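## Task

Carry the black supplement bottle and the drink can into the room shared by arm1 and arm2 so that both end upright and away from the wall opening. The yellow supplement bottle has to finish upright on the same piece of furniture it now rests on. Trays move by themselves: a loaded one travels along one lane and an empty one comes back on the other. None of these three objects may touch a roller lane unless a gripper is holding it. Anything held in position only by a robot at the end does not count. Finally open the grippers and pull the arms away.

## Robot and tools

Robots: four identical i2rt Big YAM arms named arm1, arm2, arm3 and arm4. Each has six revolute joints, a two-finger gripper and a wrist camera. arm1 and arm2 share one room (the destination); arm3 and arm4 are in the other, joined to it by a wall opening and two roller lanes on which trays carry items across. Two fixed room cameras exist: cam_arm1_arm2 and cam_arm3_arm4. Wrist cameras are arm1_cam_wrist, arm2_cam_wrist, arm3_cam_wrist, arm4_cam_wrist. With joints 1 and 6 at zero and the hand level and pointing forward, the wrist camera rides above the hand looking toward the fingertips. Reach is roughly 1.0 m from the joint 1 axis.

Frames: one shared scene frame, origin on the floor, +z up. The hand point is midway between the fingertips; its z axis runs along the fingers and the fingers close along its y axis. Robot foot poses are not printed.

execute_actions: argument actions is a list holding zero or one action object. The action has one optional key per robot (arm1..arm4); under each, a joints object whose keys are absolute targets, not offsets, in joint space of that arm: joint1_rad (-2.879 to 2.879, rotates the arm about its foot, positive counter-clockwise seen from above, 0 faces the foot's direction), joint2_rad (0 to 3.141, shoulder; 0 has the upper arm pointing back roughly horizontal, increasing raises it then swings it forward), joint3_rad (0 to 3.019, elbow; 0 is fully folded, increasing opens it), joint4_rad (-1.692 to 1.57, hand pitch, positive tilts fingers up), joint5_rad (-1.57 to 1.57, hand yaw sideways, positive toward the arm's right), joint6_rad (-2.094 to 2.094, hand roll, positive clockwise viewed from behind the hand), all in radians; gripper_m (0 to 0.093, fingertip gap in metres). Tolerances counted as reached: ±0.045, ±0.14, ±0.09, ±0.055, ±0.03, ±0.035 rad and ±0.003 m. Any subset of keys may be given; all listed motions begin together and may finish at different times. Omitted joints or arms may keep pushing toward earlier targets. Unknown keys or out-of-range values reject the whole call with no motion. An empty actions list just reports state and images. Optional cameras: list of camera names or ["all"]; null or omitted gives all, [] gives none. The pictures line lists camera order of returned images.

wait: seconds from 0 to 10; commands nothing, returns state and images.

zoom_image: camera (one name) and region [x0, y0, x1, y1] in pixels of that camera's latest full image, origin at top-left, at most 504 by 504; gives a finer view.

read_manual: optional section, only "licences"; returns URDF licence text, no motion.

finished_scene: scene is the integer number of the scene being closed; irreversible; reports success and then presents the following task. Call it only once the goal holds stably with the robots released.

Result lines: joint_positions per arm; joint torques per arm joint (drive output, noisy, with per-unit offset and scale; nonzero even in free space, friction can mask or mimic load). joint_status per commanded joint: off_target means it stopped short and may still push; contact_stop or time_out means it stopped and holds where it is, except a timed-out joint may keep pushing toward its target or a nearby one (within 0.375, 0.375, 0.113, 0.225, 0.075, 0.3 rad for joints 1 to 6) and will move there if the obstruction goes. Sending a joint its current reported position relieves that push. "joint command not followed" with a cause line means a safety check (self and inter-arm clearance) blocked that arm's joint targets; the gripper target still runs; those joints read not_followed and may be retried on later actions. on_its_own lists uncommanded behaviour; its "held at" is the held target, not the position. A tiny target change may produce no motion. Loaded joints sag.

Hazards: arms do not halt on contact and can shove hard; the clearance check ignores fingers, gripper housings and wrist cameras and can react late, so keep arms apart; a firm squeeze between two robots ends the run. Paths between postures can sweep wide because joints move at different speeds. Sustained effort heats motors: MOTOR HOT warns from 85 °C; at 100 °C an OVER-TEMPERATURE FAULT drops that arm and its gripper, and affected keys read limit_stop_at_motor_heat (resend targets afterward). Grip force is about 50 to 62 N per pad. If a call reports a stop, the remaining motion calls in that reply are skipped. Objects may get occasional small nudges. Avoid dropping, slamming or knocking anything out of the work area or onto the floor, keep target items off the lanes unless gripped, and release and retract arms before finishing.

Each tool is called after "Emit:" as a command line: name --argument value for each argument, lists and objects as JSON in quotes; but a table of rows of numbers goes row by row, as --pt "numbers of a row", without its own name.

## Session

Emit:
execute_actions --actions '[]'

Scene clock: 0.00 s.
Joint torques (N m, as the arm reports them, + toward a larger angle): no reading
arm1.joint_positions: joint1_rad=+0.429 joint2_rad=+0.429 joint3_rad=+1.493 joint4_rad=-1.443 joint5_rad=-0.088 joint6_rad=+0.633 gripper_m=+0.094
arm1.joint_status: not commanded
arm1.hand: x=-1.2280 y=-0.4909 z=+1.4868 quat_wxyz=(-0.115, +0.526, -0.640, -0.548) (m; scene frame)
arm2.joint_positions: joint1_rad=-0.108 joint2_rad=+0.310 joint3_rad=+1.310 joint4_rad=-1.491 joint5_rad=+0.203 joint6_rad=+0.593 gripper_m=+0.094
arm2.joint_status: not commanded
arm2.hand: x=-1.6524 y=+0.0779 z=+1.3766 quat_wxyz=(-0.518, -0.341, -0.783, -0.048) (m; scene frame)
arm3.joint_positions: joint1_rad=-0.092 joint2_rad=+0.607 joint3_rad=+1.427 joint4_rad=-1.197 joint5_rad=-0.152 joint6_rad=+0.718 gripper_m=+0.095
arm3.joint_status: not commanded
arm3.hand: x=+1.1743 y=-0.3648 z=+1.5091 quat_wxyz=(-0.196, +0.345, -0.748, -0.532) (m; scene frame)
arm4.joint_positions: joint1_rad=+0.172 joint2_rad=+0.569 joint3_rad=+1.359 joint4_rad=-1.453 joint5_rad=-0.270 joint6_rad=+0.737 gripper_m=+0.094
arm4.joint_status: not commanded
arm4.hand: x=+1.5685 y=+0.0568 z=+1.4317 quat_wxyz=(+0.293, +0.868, -0.205, -0.344) (m; scene frame)
pictures: arm1_cam_wrist, arm2_cam_wrist, arm3_cam_wrist, arm4_cam_wrist, cam_arm1_arm2, cam_arm3_arm4
Images, in order (width x height): arm1_cam_wrist 616x616, arm2_cam_wrist 616x616, arm3_cam_wrist 616x616, arm4_cam_wrist 616x616, cam_arm1_arm2 504x504, cam_arm3_arm4 504x504.

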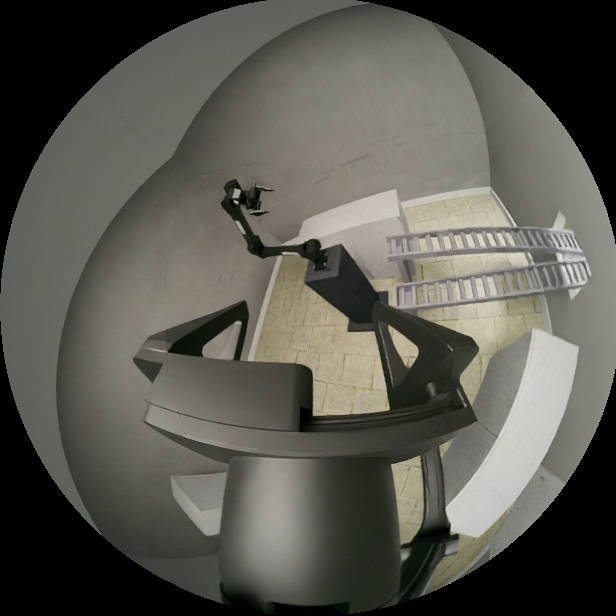

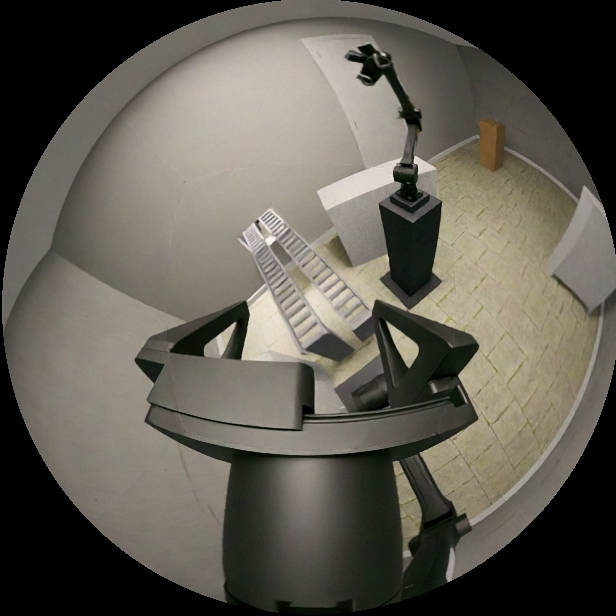

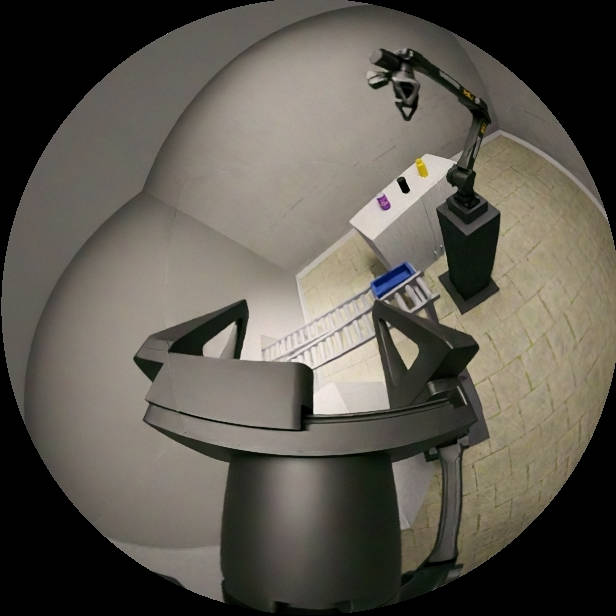

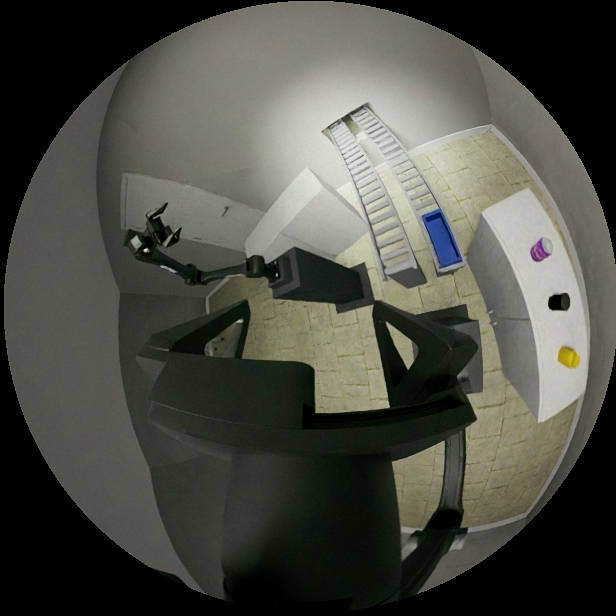

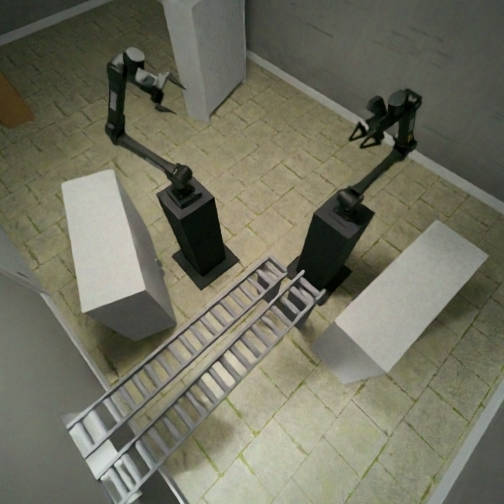

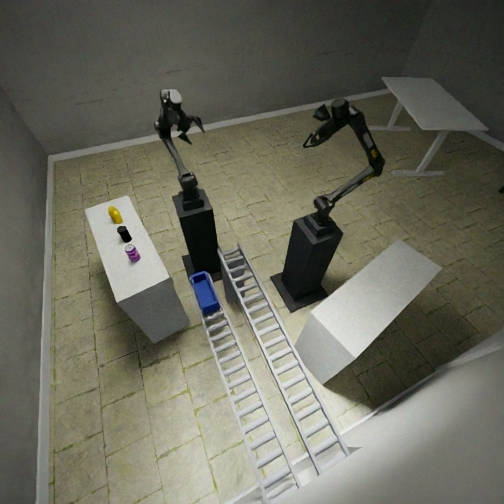

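Emit:
zoom_image --camera "arm4_cam_wrist" --region '[456, 170, 616, 430]'

Emit:
zoom_image --camera "arm4_cam_wrist" --region '[360, 190, 480, 300]'

Emit:
zoom_image --camera "cam_arm3_arm4" --region '[70, 180, 260, 350]'

Emit:
zoom_image --camera "arm3_cam_wrist" --region '[340, 140, 500, 320]'

Region (456, 170, 616, 430) of arm4_cam_wrist's 616x616 image, scaled by 1.938, with more detail than that image has; it fills the left 310 columns of this view, and the rest is white.

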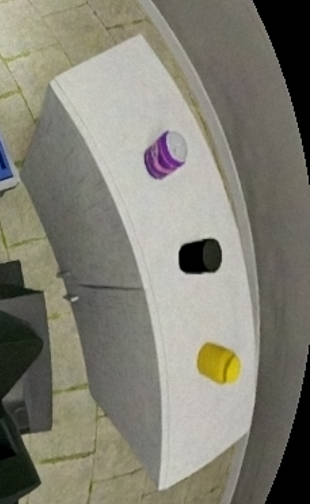

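Region (360, 190, 480, 300) of arm4_cam_wrist's 616x616 image, scaled by 4.200, with more detail than that image has; it fills the top 462 rows of this view, and the rest is white.

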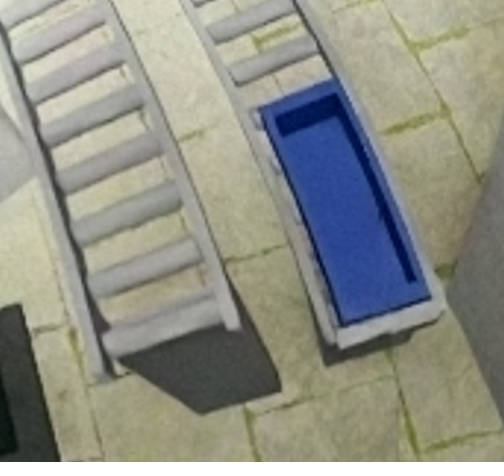

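Region (70, 180, 260, 350) of cam_arm3_arm4's 504x504 image, scaled by 2.653, with more detail than that image has; it fills the top 451 rows of this view, and the rest is white.

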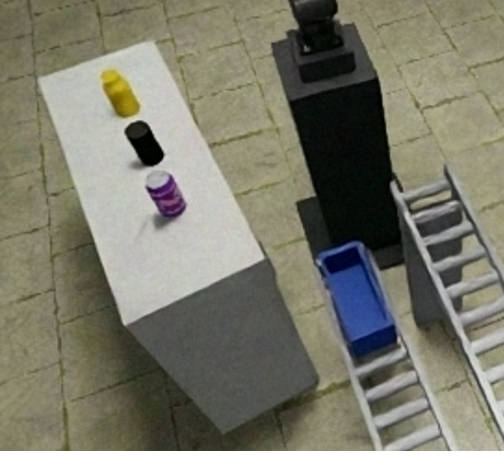

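Region (340, 140, 500, 320) of arm3_cam_wrist's 616x616 image, scaled by 2.800, with more detail than that image has.

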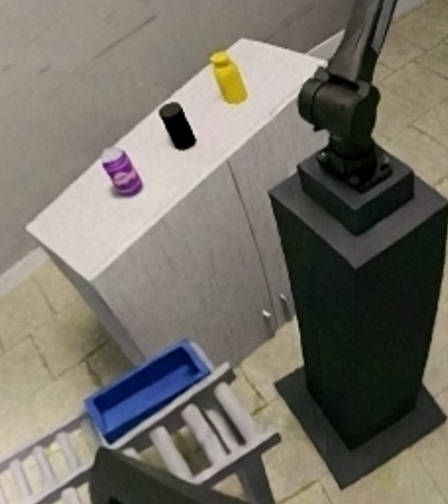

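Emit:
execute_actions --actions '[{"arm4": {"joints": {"joint1_rad": -0.09, "joint2_rad": 2.733, "joint3_rad": 1.62, "joint4_rad": -0.392, "joint5_rad": 0.0, "joint6_rad": -0.134, "gripper_m": 0.093}}, "arm3": {"joints": {"joint1_rad": 0.56, "joint2_rad": 1.2, "joint3_rad": 1.67, "joint4_rad": -0.68, "joint5_rad": 0.8, "joint6_rad": -0.01, "gripper_m": 0.0}}}]' --cameras '["arm4_cam_wrist", "arm3_cam_wrist", "cam_arm3_arm4"]'

Scene clock: 122.33 s.
Joint torques (N m, as the arm reports them, + toward a larger angle): arm1=[ 0.27  5.    8.2   2.79 -0.01 -0.14] | arm2=[-0.22  7.82  6.38  1.79  0.04 -0.04] | arm3=[-1.09 -8.05 13.66  2.02  0.28 -0.17] | arm4=[ -0.04 -18.61   4.71   1.03   0.09  -0.19]
arm1.joint_positions: joint1_rad=+0.429 joint2_rad=+0.429 joint3_rad=+1.493 joint4_rad=-1.443 joint5_rad=-0.088 joint6_rad=+0.633 gripper_m=+0.094
arm1.joint_status: not commanded
arm1.hand: x=-1.2280 y=-0.4909 z=+1.4868 quat_wxyz=(-0.115, +0.526, -0.640, -0.548) (m; scene frame)
arm2.joint_positions: joint1_rad=-0.108 joint2_rad=+0.310 joint3_rad=+1.310 joint4_rad=-1.491 joint5_rad=+0.203 joint6_rad=+0.593 gripper_m=+0.094
arm2.joint_status: not commanded
arm2.hand: x=-1.6524 y=+0.0779 z=+1.3766 quat_wxyz=(-0.518, -0.341, -0.783, -0.048) (m; scene frame)
arm3.joint_positions: joint1_rad=+0.565 joint2_rad=+1.204 joint3_rad=+1.633 joint4_rad=-0.698 joint5_rad=+0.798 joint6_rad=-0.001 gripper_m=+0.001
arm3.joint_status: all done
arm3.hand: x=+1.0222 y=-0.1292 z=+1.5353 quat_wxyz=(-0.538, +0.528, -0.559, -0.345) (m; scene frame)
arm4.joint_positions: joint1_rad=-0.087 joint2_rad=+2.739 joint3_rad=+1.605 joint4_rad=-0.407 joint5_rad=-0.002 joint6_rad=-0.124 gripper_m=+0.093
arm4.joint_status: all done
arm4.hand: x=+1.1929 y=+0.1994 z=+0.5421 quat_wxyz=(-0.002, +1.000, +0.001, -0.016) (m; scene frame)
pictures: arm3_cam_wrist, arm4_cam_wrist, cam_arm3_arm4
Images, in order (width x height): arm3_cam_wrist 616x616, arm4_cam_wrist 616x616, cam_arm3_arm4 504x504.

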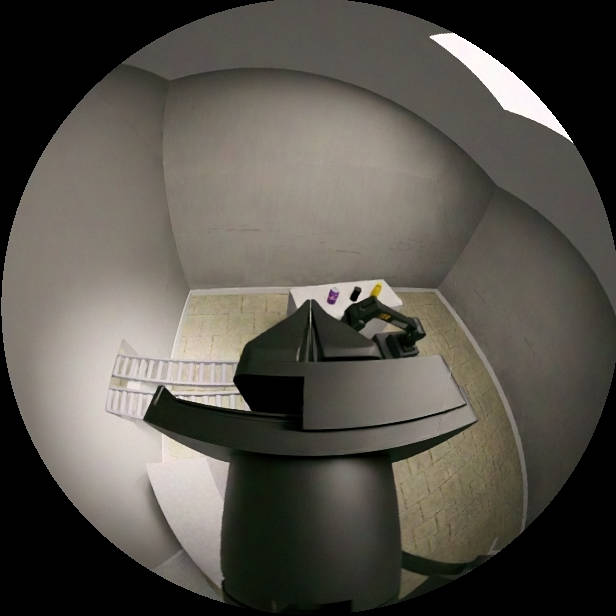

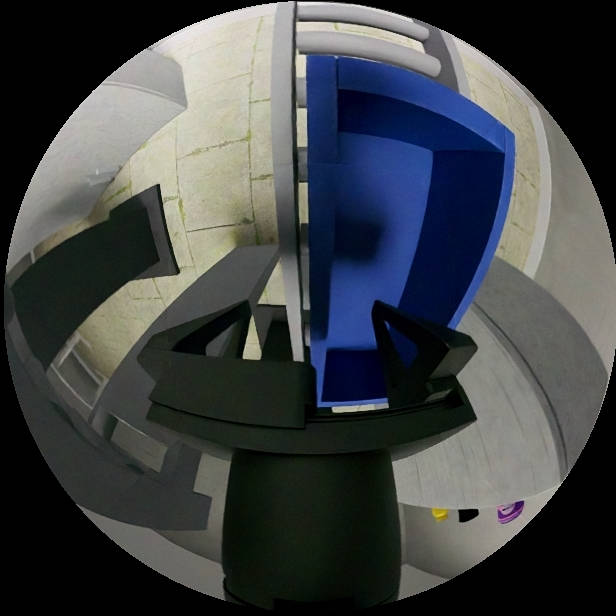

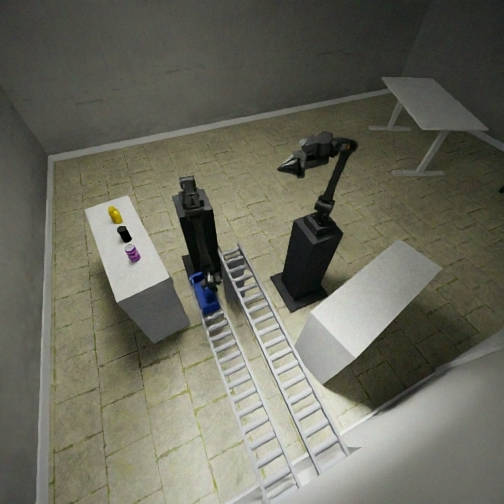

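Emit:
execute_actions --actions '[{"arm4": {"joints": {"joint1_rad": -0.103, "joint2_rad": 2.762, "gripper_m": 0.0}}}]' --cameras '["arm4_cam_wrist"]'

Scene clock: 133.33 s.
Joint torques (N m, as the arm reports them, + toward a larger angle): arm1=[ 0.37  4.95  8.16  2.77 -0.01 -0.15] | arm2=[-0.3   6.64  6.33  1.83  0.   -0.08] | arm3=[-2.34 -7.7  13.63  1.97  0.31 -0.18] | arm4=[  0.06 -16.11   4.84   0.99   0.06  -0.09]
arm1.joint_positions: joint1_rad=+0.429 joint2_rad=+0.429 joint3_rad=+1.493 joint4_rad=-1.443 joint5_rad=-0.088 joint6_rad=+0.633 gripper_m=+0.094
arm1.joint_status: not commanded
arm1.hand: x=-1.2280 y=-0.4909 z=+1.4868 quat_wxyz=(-0.115, +0.526, -0.640, -0.548) (m; scene frame)
arm2.joint_positions: joint1_rad=-0.108 joint2_rad=+0.310 joint3_rad=+1.310 joint4_rad=-1.491 joint5_rad=+0.203 joint6_rad=+0.593 gripper_m=+0.094
arm2.joint_status: not commanded
arm2.hand: x=-1.6524 y=+0.0779 z=+1.3766 quat_wxyz=(-0.518, -0.341, -0.783, -0.048) (m; scene frame)
arm3.joint_positions: joint1_rad=+0.565 joint2_rad=+1.204 joint3_rad=+1.633 joint4_rad=-0.698 joint5_rad=+0.798 joint6_rad=-0.001 gripper_m=+0.001
arm3.joint_status: not commanded
arm3.hand: x=+1.0222 y=-0.1292 z=+1.5353 quat_wxyz=(-0.538, +0.528, -0.559, -0.345) (m; scene frame)
arm4.joint_positions: joint1_rad=-0.098 joint2_rad=+2.739 joint3_rad=+1.606 joint4_rad=-0.403 joint5_rad=+0.000 joint6_rad=-0.132 gripper_m=+0.011
arm4.joint_status: gripper_m off_target (ended at +0.011, target +0.000); the others done
arm4.hand: x=+1.1924 y=+0.2061 z=+0.5423 quat_wxyz=(-0.003, +1.000, +0.000, -0.019) (m; scene frame)
pictures: arm4_cam_wrist
Images, in order (width x height): arm4_cam_wrist 616x616.

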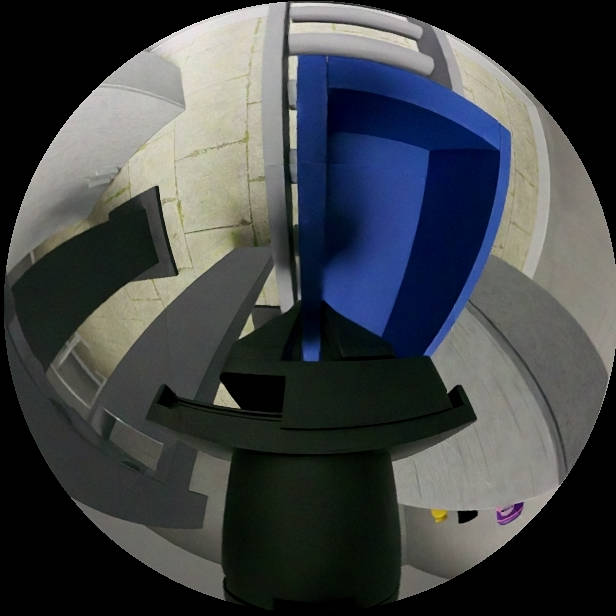

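Emit:
execute_actions --actions '[{"arm4": {"joints": {"joint2_rad": 2.235, "joint4_rad": -0.995}}}]' --cameras '["arm4_cam_wrist"]'

Emit:
execute_actions --actions '[{"arm4": {"joints": {"joint1_rad": 0.361, "joint6_rad": 0.331}}}]' --cameras '["arm4_cam_wrist", "cam_arm3_arm4", "arm3_cam_wrist"]'

Scene clock: 199.80 s.
Joint torques (N m, as the arm reports them, + toward a larger angle): arm1=[ 0.27  4.94  8.2   2.78 -0.01 -0.15] | arm2=[-0.61  7.11  6.49  1.65  0.01 -0.04] | arm3=[-1.13 -7.26 13.64  1.93  0.29 -0.15] | arm4=[ -1.56 -19.27   7.67  -0.05   0.2    0.07]
arm1.joint_positions: joint1_rad=+0.429 joint2_rad=+0.429 joint3_rad=+1.493 joint4_rad=-1.443 joint5_rad=-0.088 joint6_rad=+0.633 gripper_m=+0.094
arm1.joint_status: not commanded
arm1.hand: x=-1.2280 y=-0.4909 z=+1.4868 quat_wxyz=(-0.115, +0.526, -0.640, -0.548) (m; scene frame)
arm2.joint_positions: joint1_rad=-0.108 joint2_rad=+0.310 joint3_rad=+1.310 joint4_rad=-1.491 joint5_rad=+0.203 joint6_rad=+0.593 gripper_m=+0.094
arm2.joint_status: not commanded
arm2.hand: x=-1.6524 y=+0.0779 z=+1.3766 quat_wxyz=(-0.518, -0.341, -0.783, -0.048) (m; scene frame)
arm3.joint_positions: joint1_rad=+0.565 joint2_rad=+1.204 joint3_rad=+1.633 joint4_rad=-0.698 joint5_rad=+0.798 joint6_rad=-0.001 gripper_m=+0.001
arm3.joint_status: not commanded
arm3.hand: x=+1.0222 y=-0.1292 z=+1.5353 quat_wxyz=(-0.538, +0.528, -0.559, -0.345) (m; scene frame)
arm4.joint_positions: joint1_rad=-0.098 joint2_rad=+2.248 joint3_rad=+1.607 joint4_rad=-0.983 joint5_rad=-0.004 joint6_rad=-0.141 gripper_m=+0.011
arm4.joint_status: all done
arm4.hand: x=+1.1557 y=+0.2097 z=+0.8267 quat_wxyz=(+0.005, +1.000, +0.004, +0.025) (m; scene frame)
pictures: arm4_cam_wrist
Images, in order (width x height): arm4_cam_wrist 616x616.

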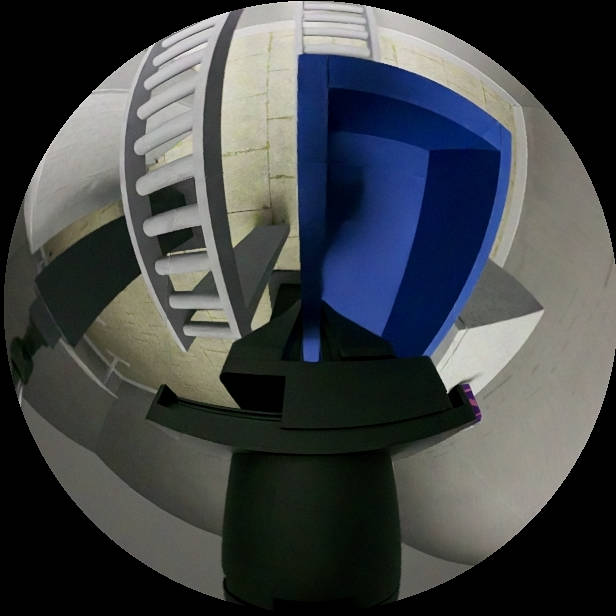

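Scene clock: 201.63 s.
Joint torques (N m, as the arm reports them, + toward a larger angle): arm1=[ 0.27  4.93  8.19  2.79 -0.02 -0.14] | arm2=[-0.6   6.82  6.5   1.82 -0.03 -0.09] | arm3=[-1.24 -8.34 13.61  2.09  0.26 -0.18] | arm4=[  0.04 -19.79   7.87  -0.07   0.17   0.03]
arm1.joint_positions: joint1_rad=+0.429 joint2_rad=+0.429 joint3_rad=+1.493 joint4_rad=-1.443 joint5_rad=-0.088 joint6_rad=+0.633 gripper_m=+0.094
arm1.joint_status: not commanded
arm1.hand: x=-1.2280 y=-0.4909 z=+1.4868 quat_wxyz=(-0.115, +0.526, -0.640, -0.548) (m; scene frame)
arm2.joint_positions: joint1_rad=-0.108 joint2_rad=+0.310 joint3_rad=+1.310 joint4_rad=-1.491 joint5_rad=+0.203 joint6_rad=+0.593 gripper_m=+0.094
arm2.joint_status: not commanded
arm2.hand: x=-1.6524 y=+0.0779 z=+1.3766 quat_wxyz=(-0.518, -0.341, -0.783, -0.048) (m; scene frame)
arm3.joint_positions: joint1_rad=+0.565 joint2_rad=+1.204 joint3_rad=+1.633 joint4_rad=-0.698 joint5_rad=+0.798 joint6_rad=-0.001 gripper_m=+0.001
arm3.joint_status: not commanded
arm3.hand: x=+1.0222 y=-0.1292 z=+1.5353 quat_wxyz=(-0.538, +0.528, -0.559, -0.345) (m; scene frame)
arm4.joint_positions: joint1_rad=+0.359 joint2_rad=+2.248 joint3_rad=+1.607 joint4_rad=-0.983 joint5_rad=-0.002 joint6_rad=+0.320 gripper_m=+0.011
arm4.joint_status: all done
arm4.hand: x=+1.1820 y=-0.0626 z=+0.8261 quat_wxyz=(-0.009, +1.000, +0.002, +0.024) (m; scene frame)
pictures: arm3_cam_wrist, arm4_cam_wrist, cam_arm3_arm4
Images, in order (width x height): arm3_cam_wrist 616x616, arm4_cam_wrist 616x616, cam_arm3_arm4 504x504.

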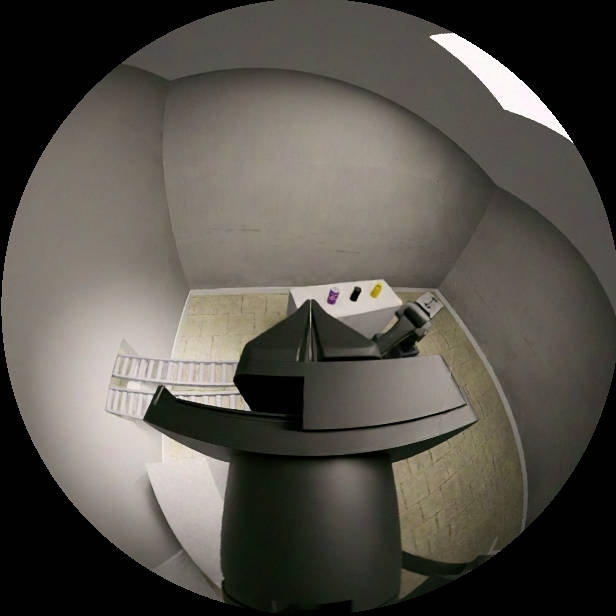

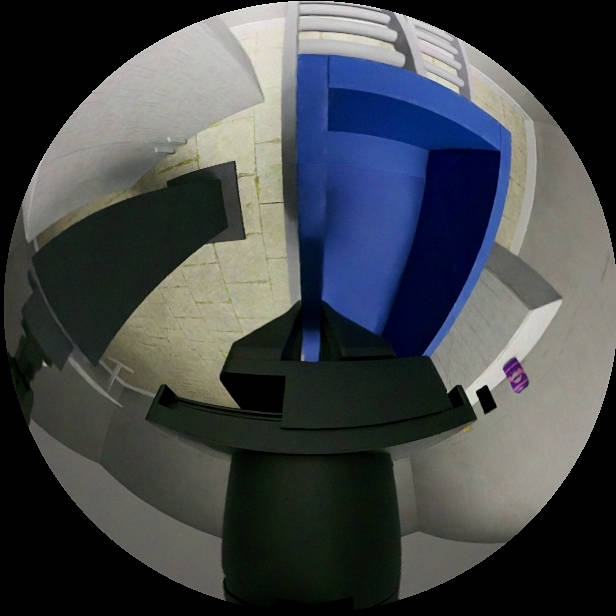

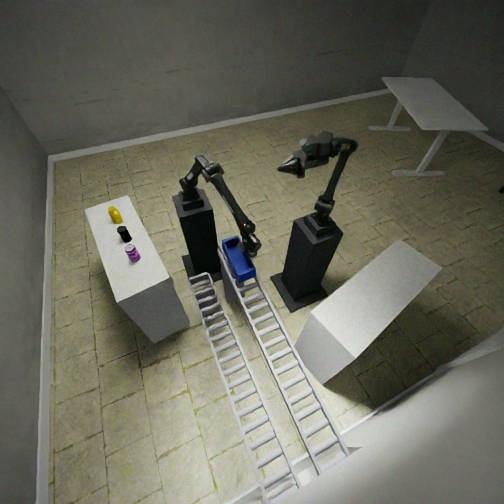

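Emit:
execute_actions --actions '[{"arm4": {"joints": {"joint2_rad": 2.325}}}]' --cameras '["arm4_cam_wrist"]'

Scene clock: 207.23 s.
Joint torques (N m, as the arm reports them, + toward a larger angle): arm1=[ 0.48  4.93  8.17  2.74 -0.01 -0.15] | arm2=[-0.33  7.45  6.42  1.68  0.02 -0.06] | arm3=[-0.8  -7.13 13.72  2.    0.27 -0.23] | arm4=[  0.09 -20.78   6.93  -0.19   0.21   0.03]
arm1.joint_positions: joint1_rad=+0.429 joint2_rad=+0.429 joint3_rad=+1.493 joint4_rad=-1.443 joint5_rad=-0.088 joint6_rad=+0.633 gripper_m=+0.094
arm1.joint_status: not commanded
arm1.hand: x=-1.2280 y=-0.4909 z=+1.4868 quat_wxyz=(-0.115, +0.526, -0.640, -0.548) (m; scene frame)
arm2.joint_positions: joint1_rad=-0.108 joint2_rad=+0.310 joint3_rad=+1.310 joint4_rad=-1.491 joint5_rad=+0.203 joint6_rad=+0.593 gripper_m=+0.094
arm2.joint_status: not commanded
arm2.hand: x=-1.6524 y=+0.0779 z=+1.3766 quat_wxyz=(-0.518, -0.341, -0.783, -0.048) (m; scene frame)
arm3.joint_positions: joint1_rad=+0.565 joint2_rad=+1.204 joint3_rad=+1.633 joint4_rad=-0.698 joint5_rad=+0.798 joint6_rad=-0.001 gripper_m=+0.001
arm3.joint_status: not commanded
arm3.hand: x=+1.0222 y=-0.1292 z=+1.5353 quat_wxyz=(-0.538, +0.528, -0.559, -0.345) (m; scene frame)
arm4.joint_positions: joint1_rad=+0.359 joint2_rad=+2.337 joint3_rad=+1.607 joint4_rad=-0.984 joint5_rad=-0.002 joint6_rad=+0.320 gripper_m=+0.011
arm4.joint_status: all done
arm4.hand: x=+1.2029 y=-0.0554 z=+0.7752 quat_wxyz=(-0.023, +0.997, +0.002, +0.067) (m; scene frame)
pictures: arm4_cam_wrist
Images, in order (width x height): arm4_cam_wrist 616x616.

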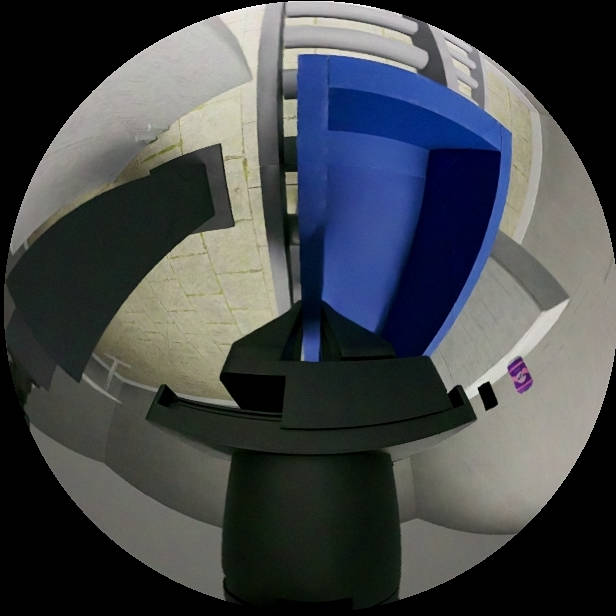

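Emit:
execute_actions --actions '[{"arm4": {"joints": {"gripper_m": 0.093}}}]' --cameras '["arm4_cam_wrist", "arm3_cam_wrist", "cam_arm3_arm4"]'

Emit:
zoom_image --camera "arm3_cam_wrist" --region '[280, 270, 410, 330]'

Emit:
zoom_image --camera "arm4_cam_wrist" --region '[450, 280, 590, 430]'

Scene clock: 215.87 s.
Joint torques (N m, as the arm reports them, + toward a larger angle): arm1=[ 0.43  4.96  8.21  2.79 -0.02 -0.15] | arm2=[-0.52  6.34  6.26  1.78  0.   -0.03] | arm3=[-1.27 -6.78 13.63  1.97  0.21 -0.18] | arm4=[  0.27 -20.08   7.02  -0.12   0.09   0.05]
arm1.joint_positions: joint1_rad=+0.429 joint2_rad=+0.429 joint3_rad=+1.493 joint4_rad=-1.443 joint5_rad=-0.088 joint6_rad=+0.633 gripper_m=+0.094
arm1.joint_status: not commanded
arm1.hand: x=-1.2280 y=-0.4909 z=+1.4868 quat_wxyz=(-0.115, +0.526, -0.640, -0.548) (m; scene frame)
arm2.joint_positions: joint1_rad=-0.108 joint2_rad=+0.310 joint3_rad=+1.310 joint4_rad=-1.491 joint5_rad=+0.203 joint6_rad=+0.593 gripper_m=+0.094
arm2.joint_status: not commanded
arm2.hand: x=-1.6524 y=+0.0779 z=+1.3766 quat_wxyz=(-0.518, -0.341, -0.783, -0.048) (m; scene frame)
arm3.joint_positions: joint1_rad=+0.565 joint2_rad=+1.204 joint3_rad=+1.633 joint4_rad=-0.698 joint5_rad=+0.798 joint6_rad=-0.001 gripper_m=+0.001
arm3.joint_status: not commanded
arm3.hand: x=+1.0222 y=-0.1292 z=+1.5353 quat_wxyz=(-0.538, +0.528, -0.559, -0.345) (m; scene frame)
arm4.joint_positions: joint1_rad=+0.359 joint2_rad=+2.335 joint3_rad=+1.607 joint4_rad=-0.984 joint5_rad=+0.000 joint6_rad=+0.321 gripper_m=+0.093
arm4.joint_status: all done
arm4.hand: x=+1.2024 y=-0.0553 z=+0.7763 quat_wxyz=(-0.024, +0.998, +0.002, +0.066) (m; scene frame)
pictures: arm3_cam_wrist, arm4_cam_wrist, cam_arm3_arm4
Images, in order (width x height): arm3_cam_wrist 616x616, arm4_cam_wrist 616x616, cam_arm3_arm4 504x504.

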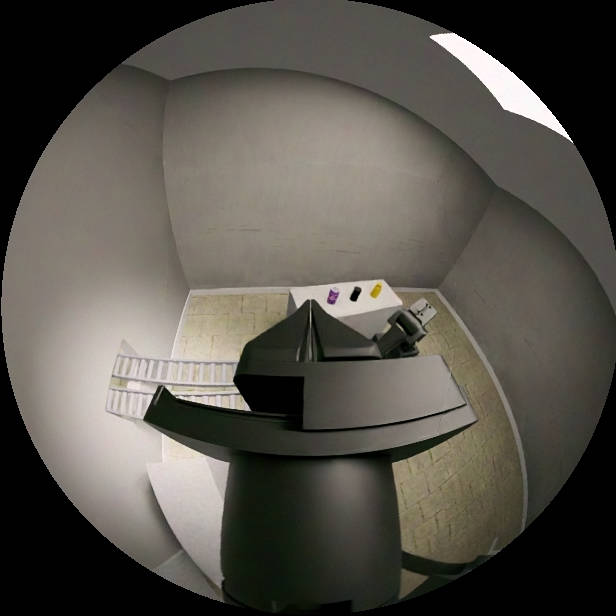

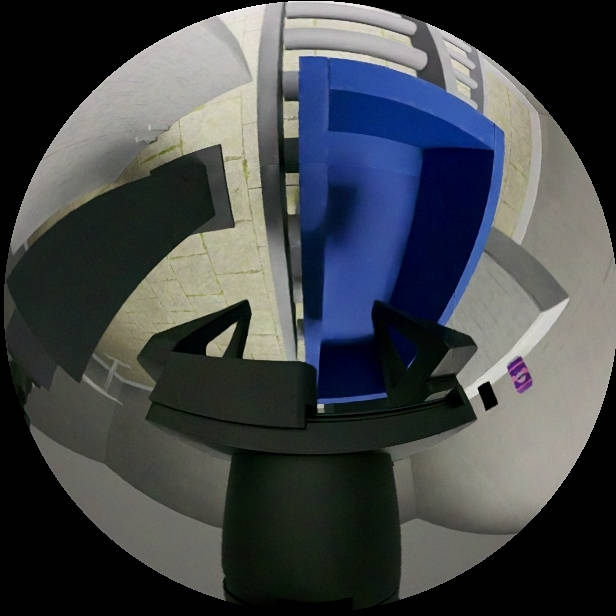

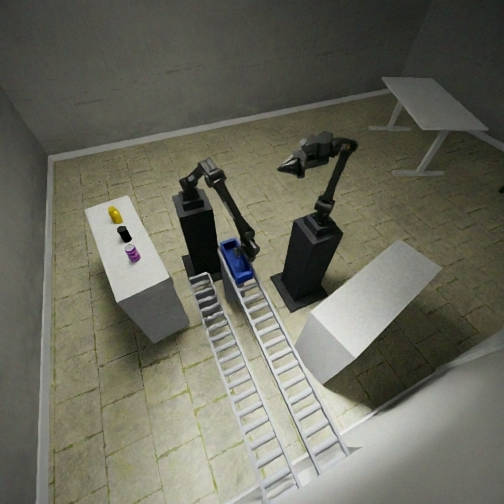

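Region (280, 270, 410, 330) of arm3_cam_wrist's 616x616 image, scaled by 3.877, with more detail than that image has; it fills the top 233 rows of this view, and the rest is white.

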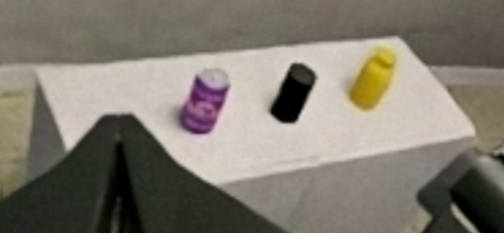

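Region (450, 280, 590, 430) of arm4_cam_wrist's 616x616 image, scaled by 3.360, with more detail than that image has; it fills the left 470 columns of this view, and the rest is white.

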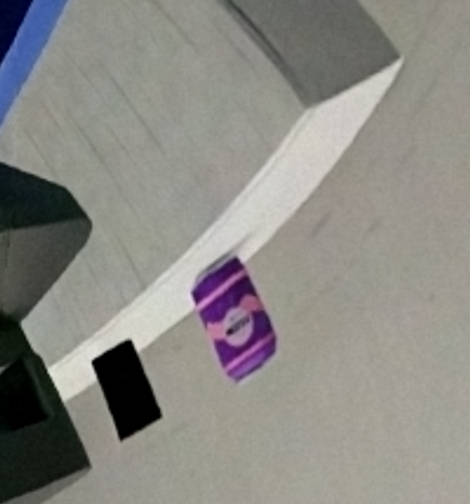

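Emit:
execute_actions --actions '[{"arm4": {"joints": {"joint2_rad": 2.14}}, "arm3": {"joints": {"joint4_rad": -0.635, "joint5_rad": 1.05}}}]' --cameras '["arm4_cam_wrist"]'

Emit:
execute_actions --actions '[{"arm4": {"joints": {"joint1_rad": -1.011, "joint2_rad": 1.935, "joint3_rad": 1.45, "joint4_rad": -1.085, "joint6_rad": -0.01}}, "arm3": {"joints": {"joint2_rad": 2.565}}}]' --cameras '["arm4_cam_wrist", "cam_arm3_arm4", "arm3_cam_wrist"]'

Scene clock: 337.13 s.
Joint torques (N m, as the arm reports them, + toward a larger angle): arm1=[ 0.3   4.89  8.18  2.77 -0.02 -0.15] | arm2=[-0.33  6.24  6.36  1.68 -0.01 -0.11] | arm3=[-1.49 -7.41 13.42  1.78  0.31 -0.19] | arm4=[  0.07 -18.     8.11   0.3    0.11   0.05]
arm1.joint_positions: joint1_rad=+0.429 joint2_rad=+0.429 joint3_rad=+1.493 joint4_rad=-1.443 joint5_rad=-0.088 joint6_rad=+0.633 gripper_m=+0.094
arm1.joint_status: not commanded
arm1.hand: x=-1.2280 y=-0.4909 z=+1.4868 quat_wxyz=(-0.115, +0.526, -0.640, -0.548) (m; scene frame)
arm2.joint_positions: joint1_rad=-0.108 joint2_rad=+0.310 joint3_rad=+1.310 joint4_rad=-1.491 joint5_rad=+0.203 joint6_rad=+0.593 gripper_m=+0.094
arm2.joint_status: not commanded
arm2.hand: x=-1.6524 y=+0.0779 z=+1.3766 quat_wxyz=(-0.518, -0.341, -0.783, -0.048) (m; scene frame)
arm3.joint_positions: joint1_rad=+0.565 joint2_rad=+1.204 joint3_rad=+1.633 joint4_rad=-0.655 joint5_rad=+1.047 joint6_rad=-0.001 gripper_m=+0.001
arm3.joint_status: all done
arm3.hand: x=+1.0608 y=-0.1416 z=+1.5507 quat_wxyz=(-0.601, +0.442, -0.600, -0.289) (m; scene frame)
arm4.joint_positions: joint1_rad=+0.359 joint2_rad=+2.126 joint3_rad=+1.607 joint4_rad=-0.984 joint5_rad=+0.000 joint6_rad=+0.321 gripper_m=+0.093
arm4.joint_status: all done
arm4.hand: x=+1.1609 y=-0.0696 z=+0.8990 quat_wxyz=(+0.010, +0.999, +0.002, -0.034) (m; scene frame)
pictures: arm4_cam_wrist
Images, in order (width x height): arm4_cam_wrist 616x616.

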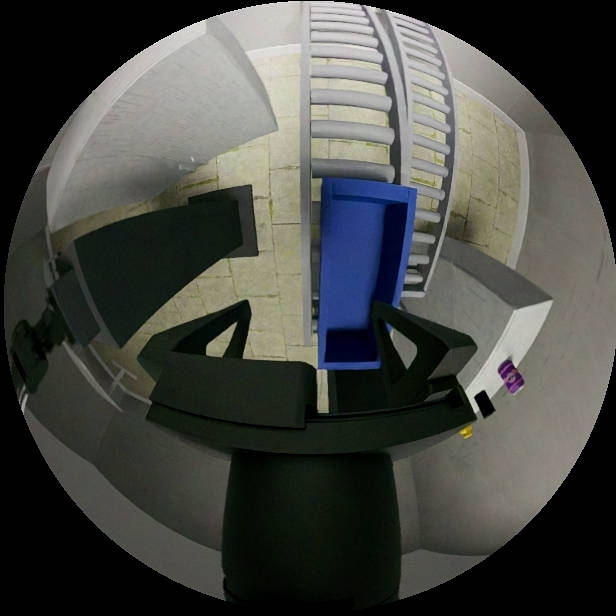

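Scene clock: 339.03 s.
Joint torques (N m, as the arm reports them, + toward a larger angle): arm1=[ 0.26  4.91  8.21  2.75 -0.01 -0.15] | arm2=[-0.47  6.72  6.51  1.65  0.   -0.08] | arm3=[ -1.31 -22.69   8.32   0.29   0.85  -0.04] | arm4=[  0.52 -14.73   7.47   0.11  -0.06  -0.14]
arm1.joint_positions: joint1_rad=+0.429 joint2_rad=+0.429 joint3_rad=+1.493 joint4_rad=-1.443 joint5_rad=-0.088 joint6_rad=+0.633 gripper_m=+0.094
arm1.joint_status: not commanded
arm1.hand: x=-1.2280 y=-0.4909 z=+1.4868 quat_wxyz=(-0.115, +0.526, -0.640, -0.548) (m; scene frame)
arm2.joint_positions: joint1_rad=-0.108 joint2_rad=+0.310 joint3_rad=+1.310 joint4_rad=-1.491 joint5_rad=+0.203 joint6_rad=+0.593 gripper_m=+0.094
arm2.joint_status: not commanded
arm2.hand: x=-1.6524 y=+0.0779 z=+1.3766 quat_wxyz=(-0.518, -0.341, -0.783, -0.048) (m; scene frame)
arm3.joint_positions: joint1_rad=+0.565 joint2_rad=+2.578 joint3_rad=+1.645 joint4_rad=-0.640 joint5_rad=+1.048 joint6_rad=-0.004 gripper_m=+0.001
arm3.joint_status: all done
arm3.hand: x=+0.9718 y=-0.0087 z=+0.7294 quat_wxyz=(-0.438, +0.760, -0.416, +0.237) (m; scene frame)
arm4.joint_positions: joint1_rad=-1.016 joint2_rad=+1.924 joint3_rad=+1.452 joint4_rad=-1.074 joint5_rad=+0.002 joint6_rad=+0.001 gripper_m=+0.093
arm4.joint_status: all done
arm4.hand: x=+1.4765 y=+0.6186 z=+0.9602 quat_wxyz=(-0.007, +0.865, -0.502, -0.012) (m; scene frame)
pictures: arm3_cam_wrist, arm4_cam_wrist, cam_arm3_arm4
Images, in order (width x height): arm3_cam_wrist 616x616, arm4_cam_wrist 616x616, cam_arm3_arm4 504x504.

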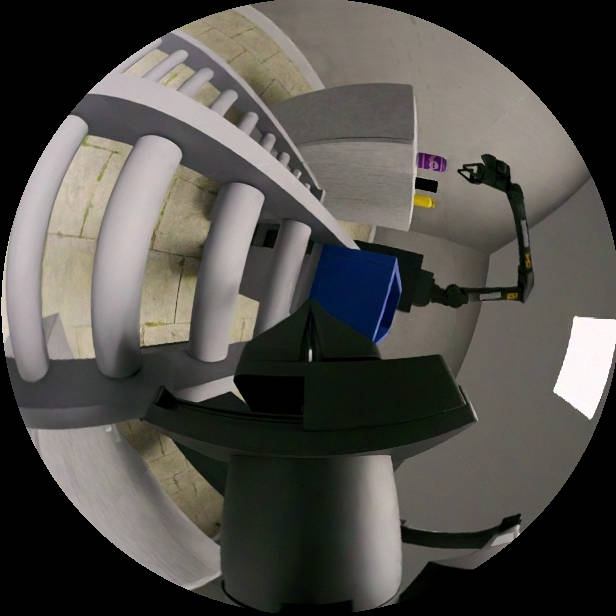

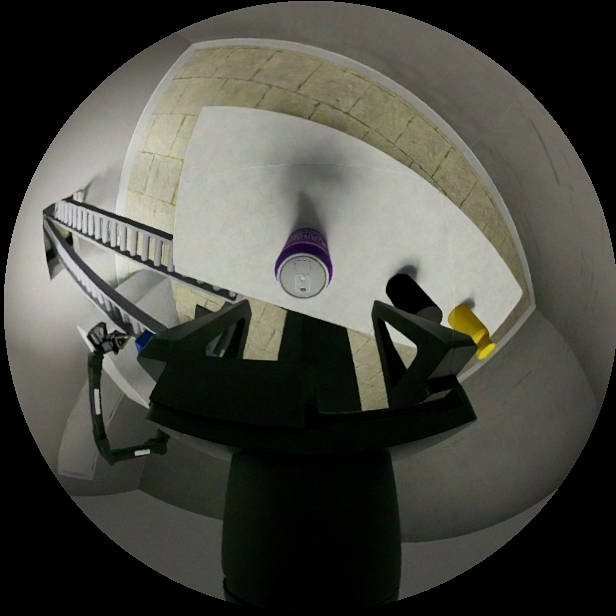

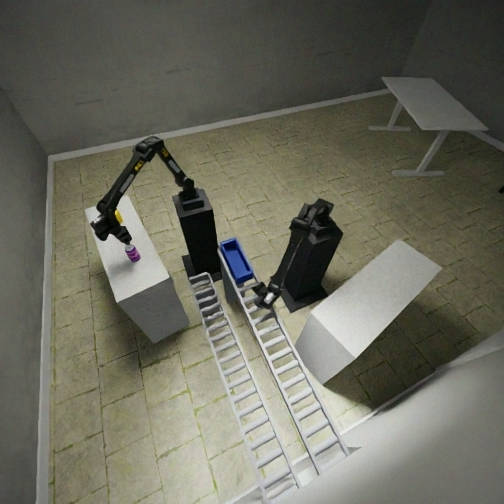

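Emit:
zoom_image --camera "arm4_cam_wrist" --region '[230, 200, 390, 340]'

Emit:
zoom_image --camera "arm4_cam_wrist" --region '[360, 240, 520, 380]'

Emit:
zoom_image --camera "arm3_cam_wrist" --region '[390, 130, 530, 230]'

Region (230, 200, 390, 340) of arm4_cam_wrist's 616x616 image, scaled by 3.150, with more detail than that image has; it fills the top 441 rows of this view, and the rest is white.

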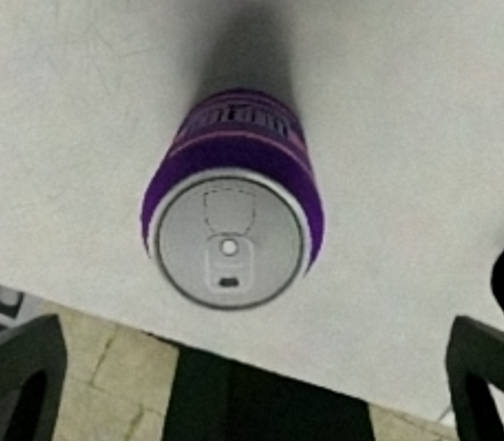

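Region (360, 240, 520, 380) of arm4_cam_wrist's 616x616 image, scaled by 3.150, with more detail than that image has; it fills the top 441 rows of this view, and the rest is white.

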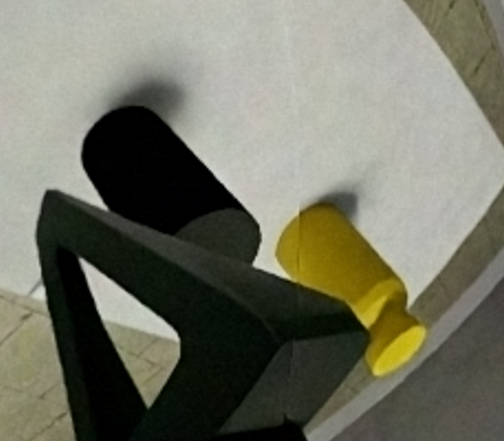

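Region (390, 130, 530, 230) of arm3_cam_wrist's 616x616 image, scaled by 3.600, with more detail than that image has; it fills the top 360 rows of this view, and the rest is white.

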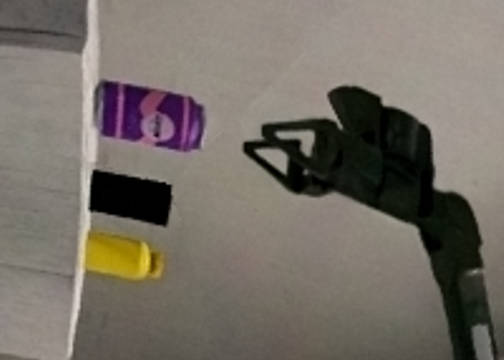

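Emit:
execute_actions --actions '[{"arm4": {"joints": {"joint1_rad": -0.996, "joint2_rad": 2.05, "joint3_rad": 1.37, "joint4_rad": -0.864}}, "arm3": {"joints": {"joint1_rad": 0.447}}}]' --cameras '["arm4_cam_wrist", "arm3_cam_wrist"]'

Scene clock: 377.07 s.
Joint torques (N m, as the arm reports them, + toward a larger angle): arm1=[ 0.35  4.85  8.19  2.78  0.   -0.14] | arm2=[-0.58  6.4   6.42  1.78  0.02 -0.09] | arm3=[  0.31 -21.92   7.97   0.24   0.79  -0.07] | arm4=[  0.83 -17.53   7.4    0.99  -0.04  -0.18]
arm1.joint_positions: joint1_rad=+0.429 joint2_rad=+0.429 joint3_rad=+1.493 joint4_rad=-1.443 joint5_rad=-0.088 joint6_rad=+0.633 gripper_m=+0.094
arm1.joint_status: not commanded
arm1.hand: x=-1.2280 y=-0.4909 z=+1.4868 quat_wxyz=(-0.115, +0.526, -0.640, -0.548) (m; scene frame)
arm2.joint_positions: joint1_rad=-0.108 joint2_rad=+0.310 joint3_rad=+1.310 joint4_rad=-1.491 joint5_rad=+0.203 joint6_rad=+0.593 gripper_m=+0.094
arm2.joint_status: not commanded
arm2.hand: x=-1.6524 y=+0.0779 z=+1.3766 quat_wxyz=(-0.518, -0.341, -0.783, -0.048) (m; scene frame)
arm3.joint_positions: joint1_rad=+0.445 joint2_rad=+2.578 joint3_rad=+1.645 joint4_rad=-0.640 joint5_rad=+1.048 joint6_rad=-0.004 gripper_m=+0.001
arm3.joint_status: all done
arm3.hand: x=+1.0443 y=+0.0112 z=+0.7290 quat_wxyz=(-0.423, +0.734, -0.461, +0.263) (m; scene frame)
arm4.joint_positions: joint1_rad=-0.999 joint2_rad=+2.057 joint3_rad=+1.358 joint4_rad=-0.879 joint5_rad=+0.002 joint6_rad=+0.000 gripper_m=+0.093
arm4.joint_status: all done
arm4.hand: x=+1.4747 y=+0.6027 z=+0.8598 quat_wxyz=(+0.001, +0.869, -0.494, +0.001) (m; scene frame)
pictures: arm3_cam_wrist, arm4_cam_wrist
Images, in order (width x height): arm3_cam_wrist 616x616, arm4_cam_wrist 616x616.

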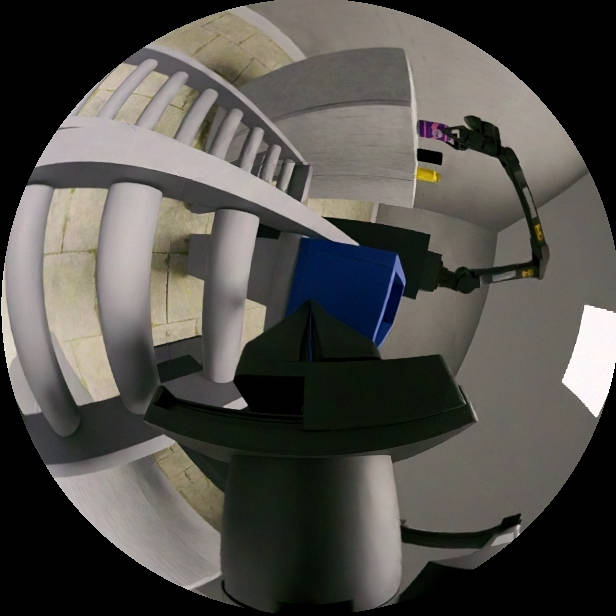

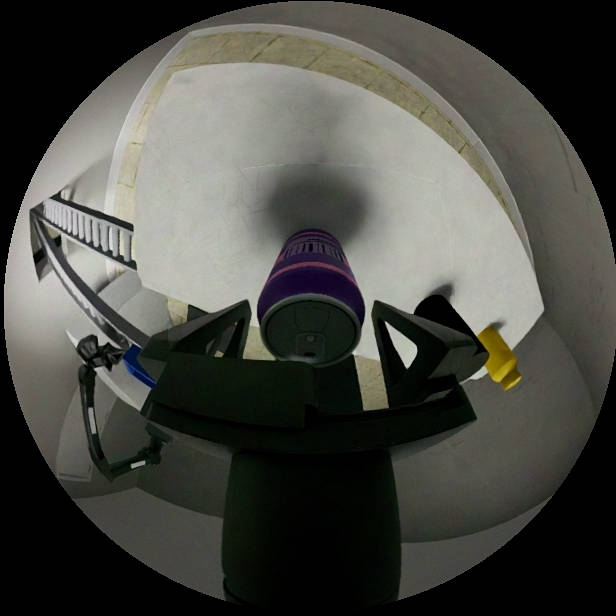

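Emit:
execute_actions --actions '[{"arm4": {"joints": {"gripper_m": 0.05}}}]' --cameras '["arm4_cam_wrist", "cam_arm3_arm4"]'

Emit:
zoom_image --camera "cam_arm3_arm4" --region '[200, 225, 300, 325]'

Scene clock: 384.60 s.
Joint torques (N m, as the arm reports them, + toward a larger angle): arm1=[ 0.33  4.93  8.17  2.78 -0.01 -0.14] | arm2=[-0.59  6.47  6.45  1.54  0.   -0.08] | arm3=[ -0.87 -22.34   8.32   0.37   0.79   0.02] | arm4=[  0.23 -16.86   7.23   1.01  -0.02  -0.22]
arm1.joint_positions: joint1_rad=+0.429 joint2_rad=+0.429 joint3_rad=+1.493 joint4_rad=-1.443 joint5_rad=-0.088 joint6_rad=+0.633 gripper_m=+0.094
arm1.joint_status: not commanded
arm1.hand: x=-1.2280 y=-0.4909 z=+1.4868 quat_wxyz=(-0.115, +0.526, -0.640, -0.548) (m; scene frame)
arm2.joint_positions: joint1_rad=-0.108 joint2_rad=+0.310 joint3_rad=+1.310 joint4_rad=-1.491 joint5_rad=+0.203 joint6_rad=+0.593 gripper_m=+0.094
arm2.joint_status: not commanded
arm2.hand: x=-1.6524 y=+0.0779 z=+1.3766 quat_wxyz=(-0.518, -0.341, -0.783, -0.048) (m; scene frame)
arm3.joint_positions: joint1_rad=+0.445 joint2_rad=+2.578 joint3_rad=+1.645 joint4_rad=-0.640 joint5_rad=+1.048 joint6_rad=-0.004 gripper_m=+0.001
arm3.joint_status: not commanded
arm3.hand: x=+1.0443 y=+0.0112 z=+0.7290 quat_wxyz=(-0.423, +0.734, -0.461, +0.263) (m; scene frame)
arm4.joint_positions: joint1_rad=-0.999 joint2_rad=+2.057 joint3_rad=+1.358 joint4_rad=-0.877 joint5_rad=+0.001 joint6_rad=+0.000 gripper_m=+0.065
arm4.joint_status: gripper_m off_target (ended at +0.065, target +0.050)
arm4.hand: x=+1.4744 y=+0.6029 z=+0.8598 quat_wxyz=(+0.001, +0.869, -0.494, +0.001) (m; scene frame)
pictures: arm4_cam_wrist, cam_arm3_arm4
Images, in order (width x height): arm4_cam_wrist 616x616, cam_arm3_arm4 504x504.

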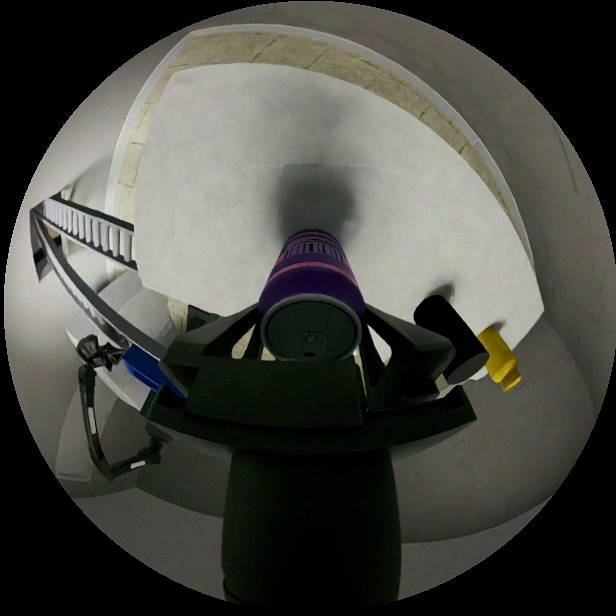

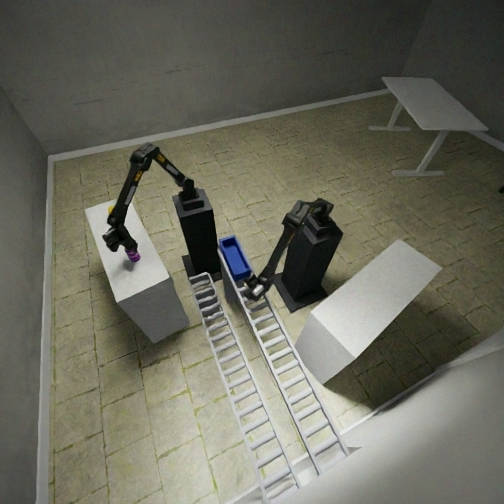

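Region (200, 225, 300, 325) of cam_arm3_arm4's 504x504 image, scaled by 5.040, with more detail than that image has.

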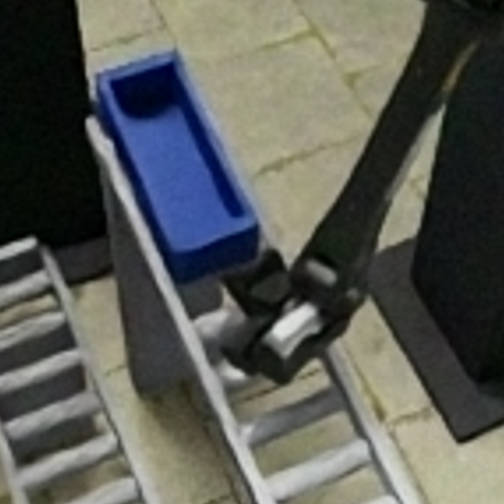

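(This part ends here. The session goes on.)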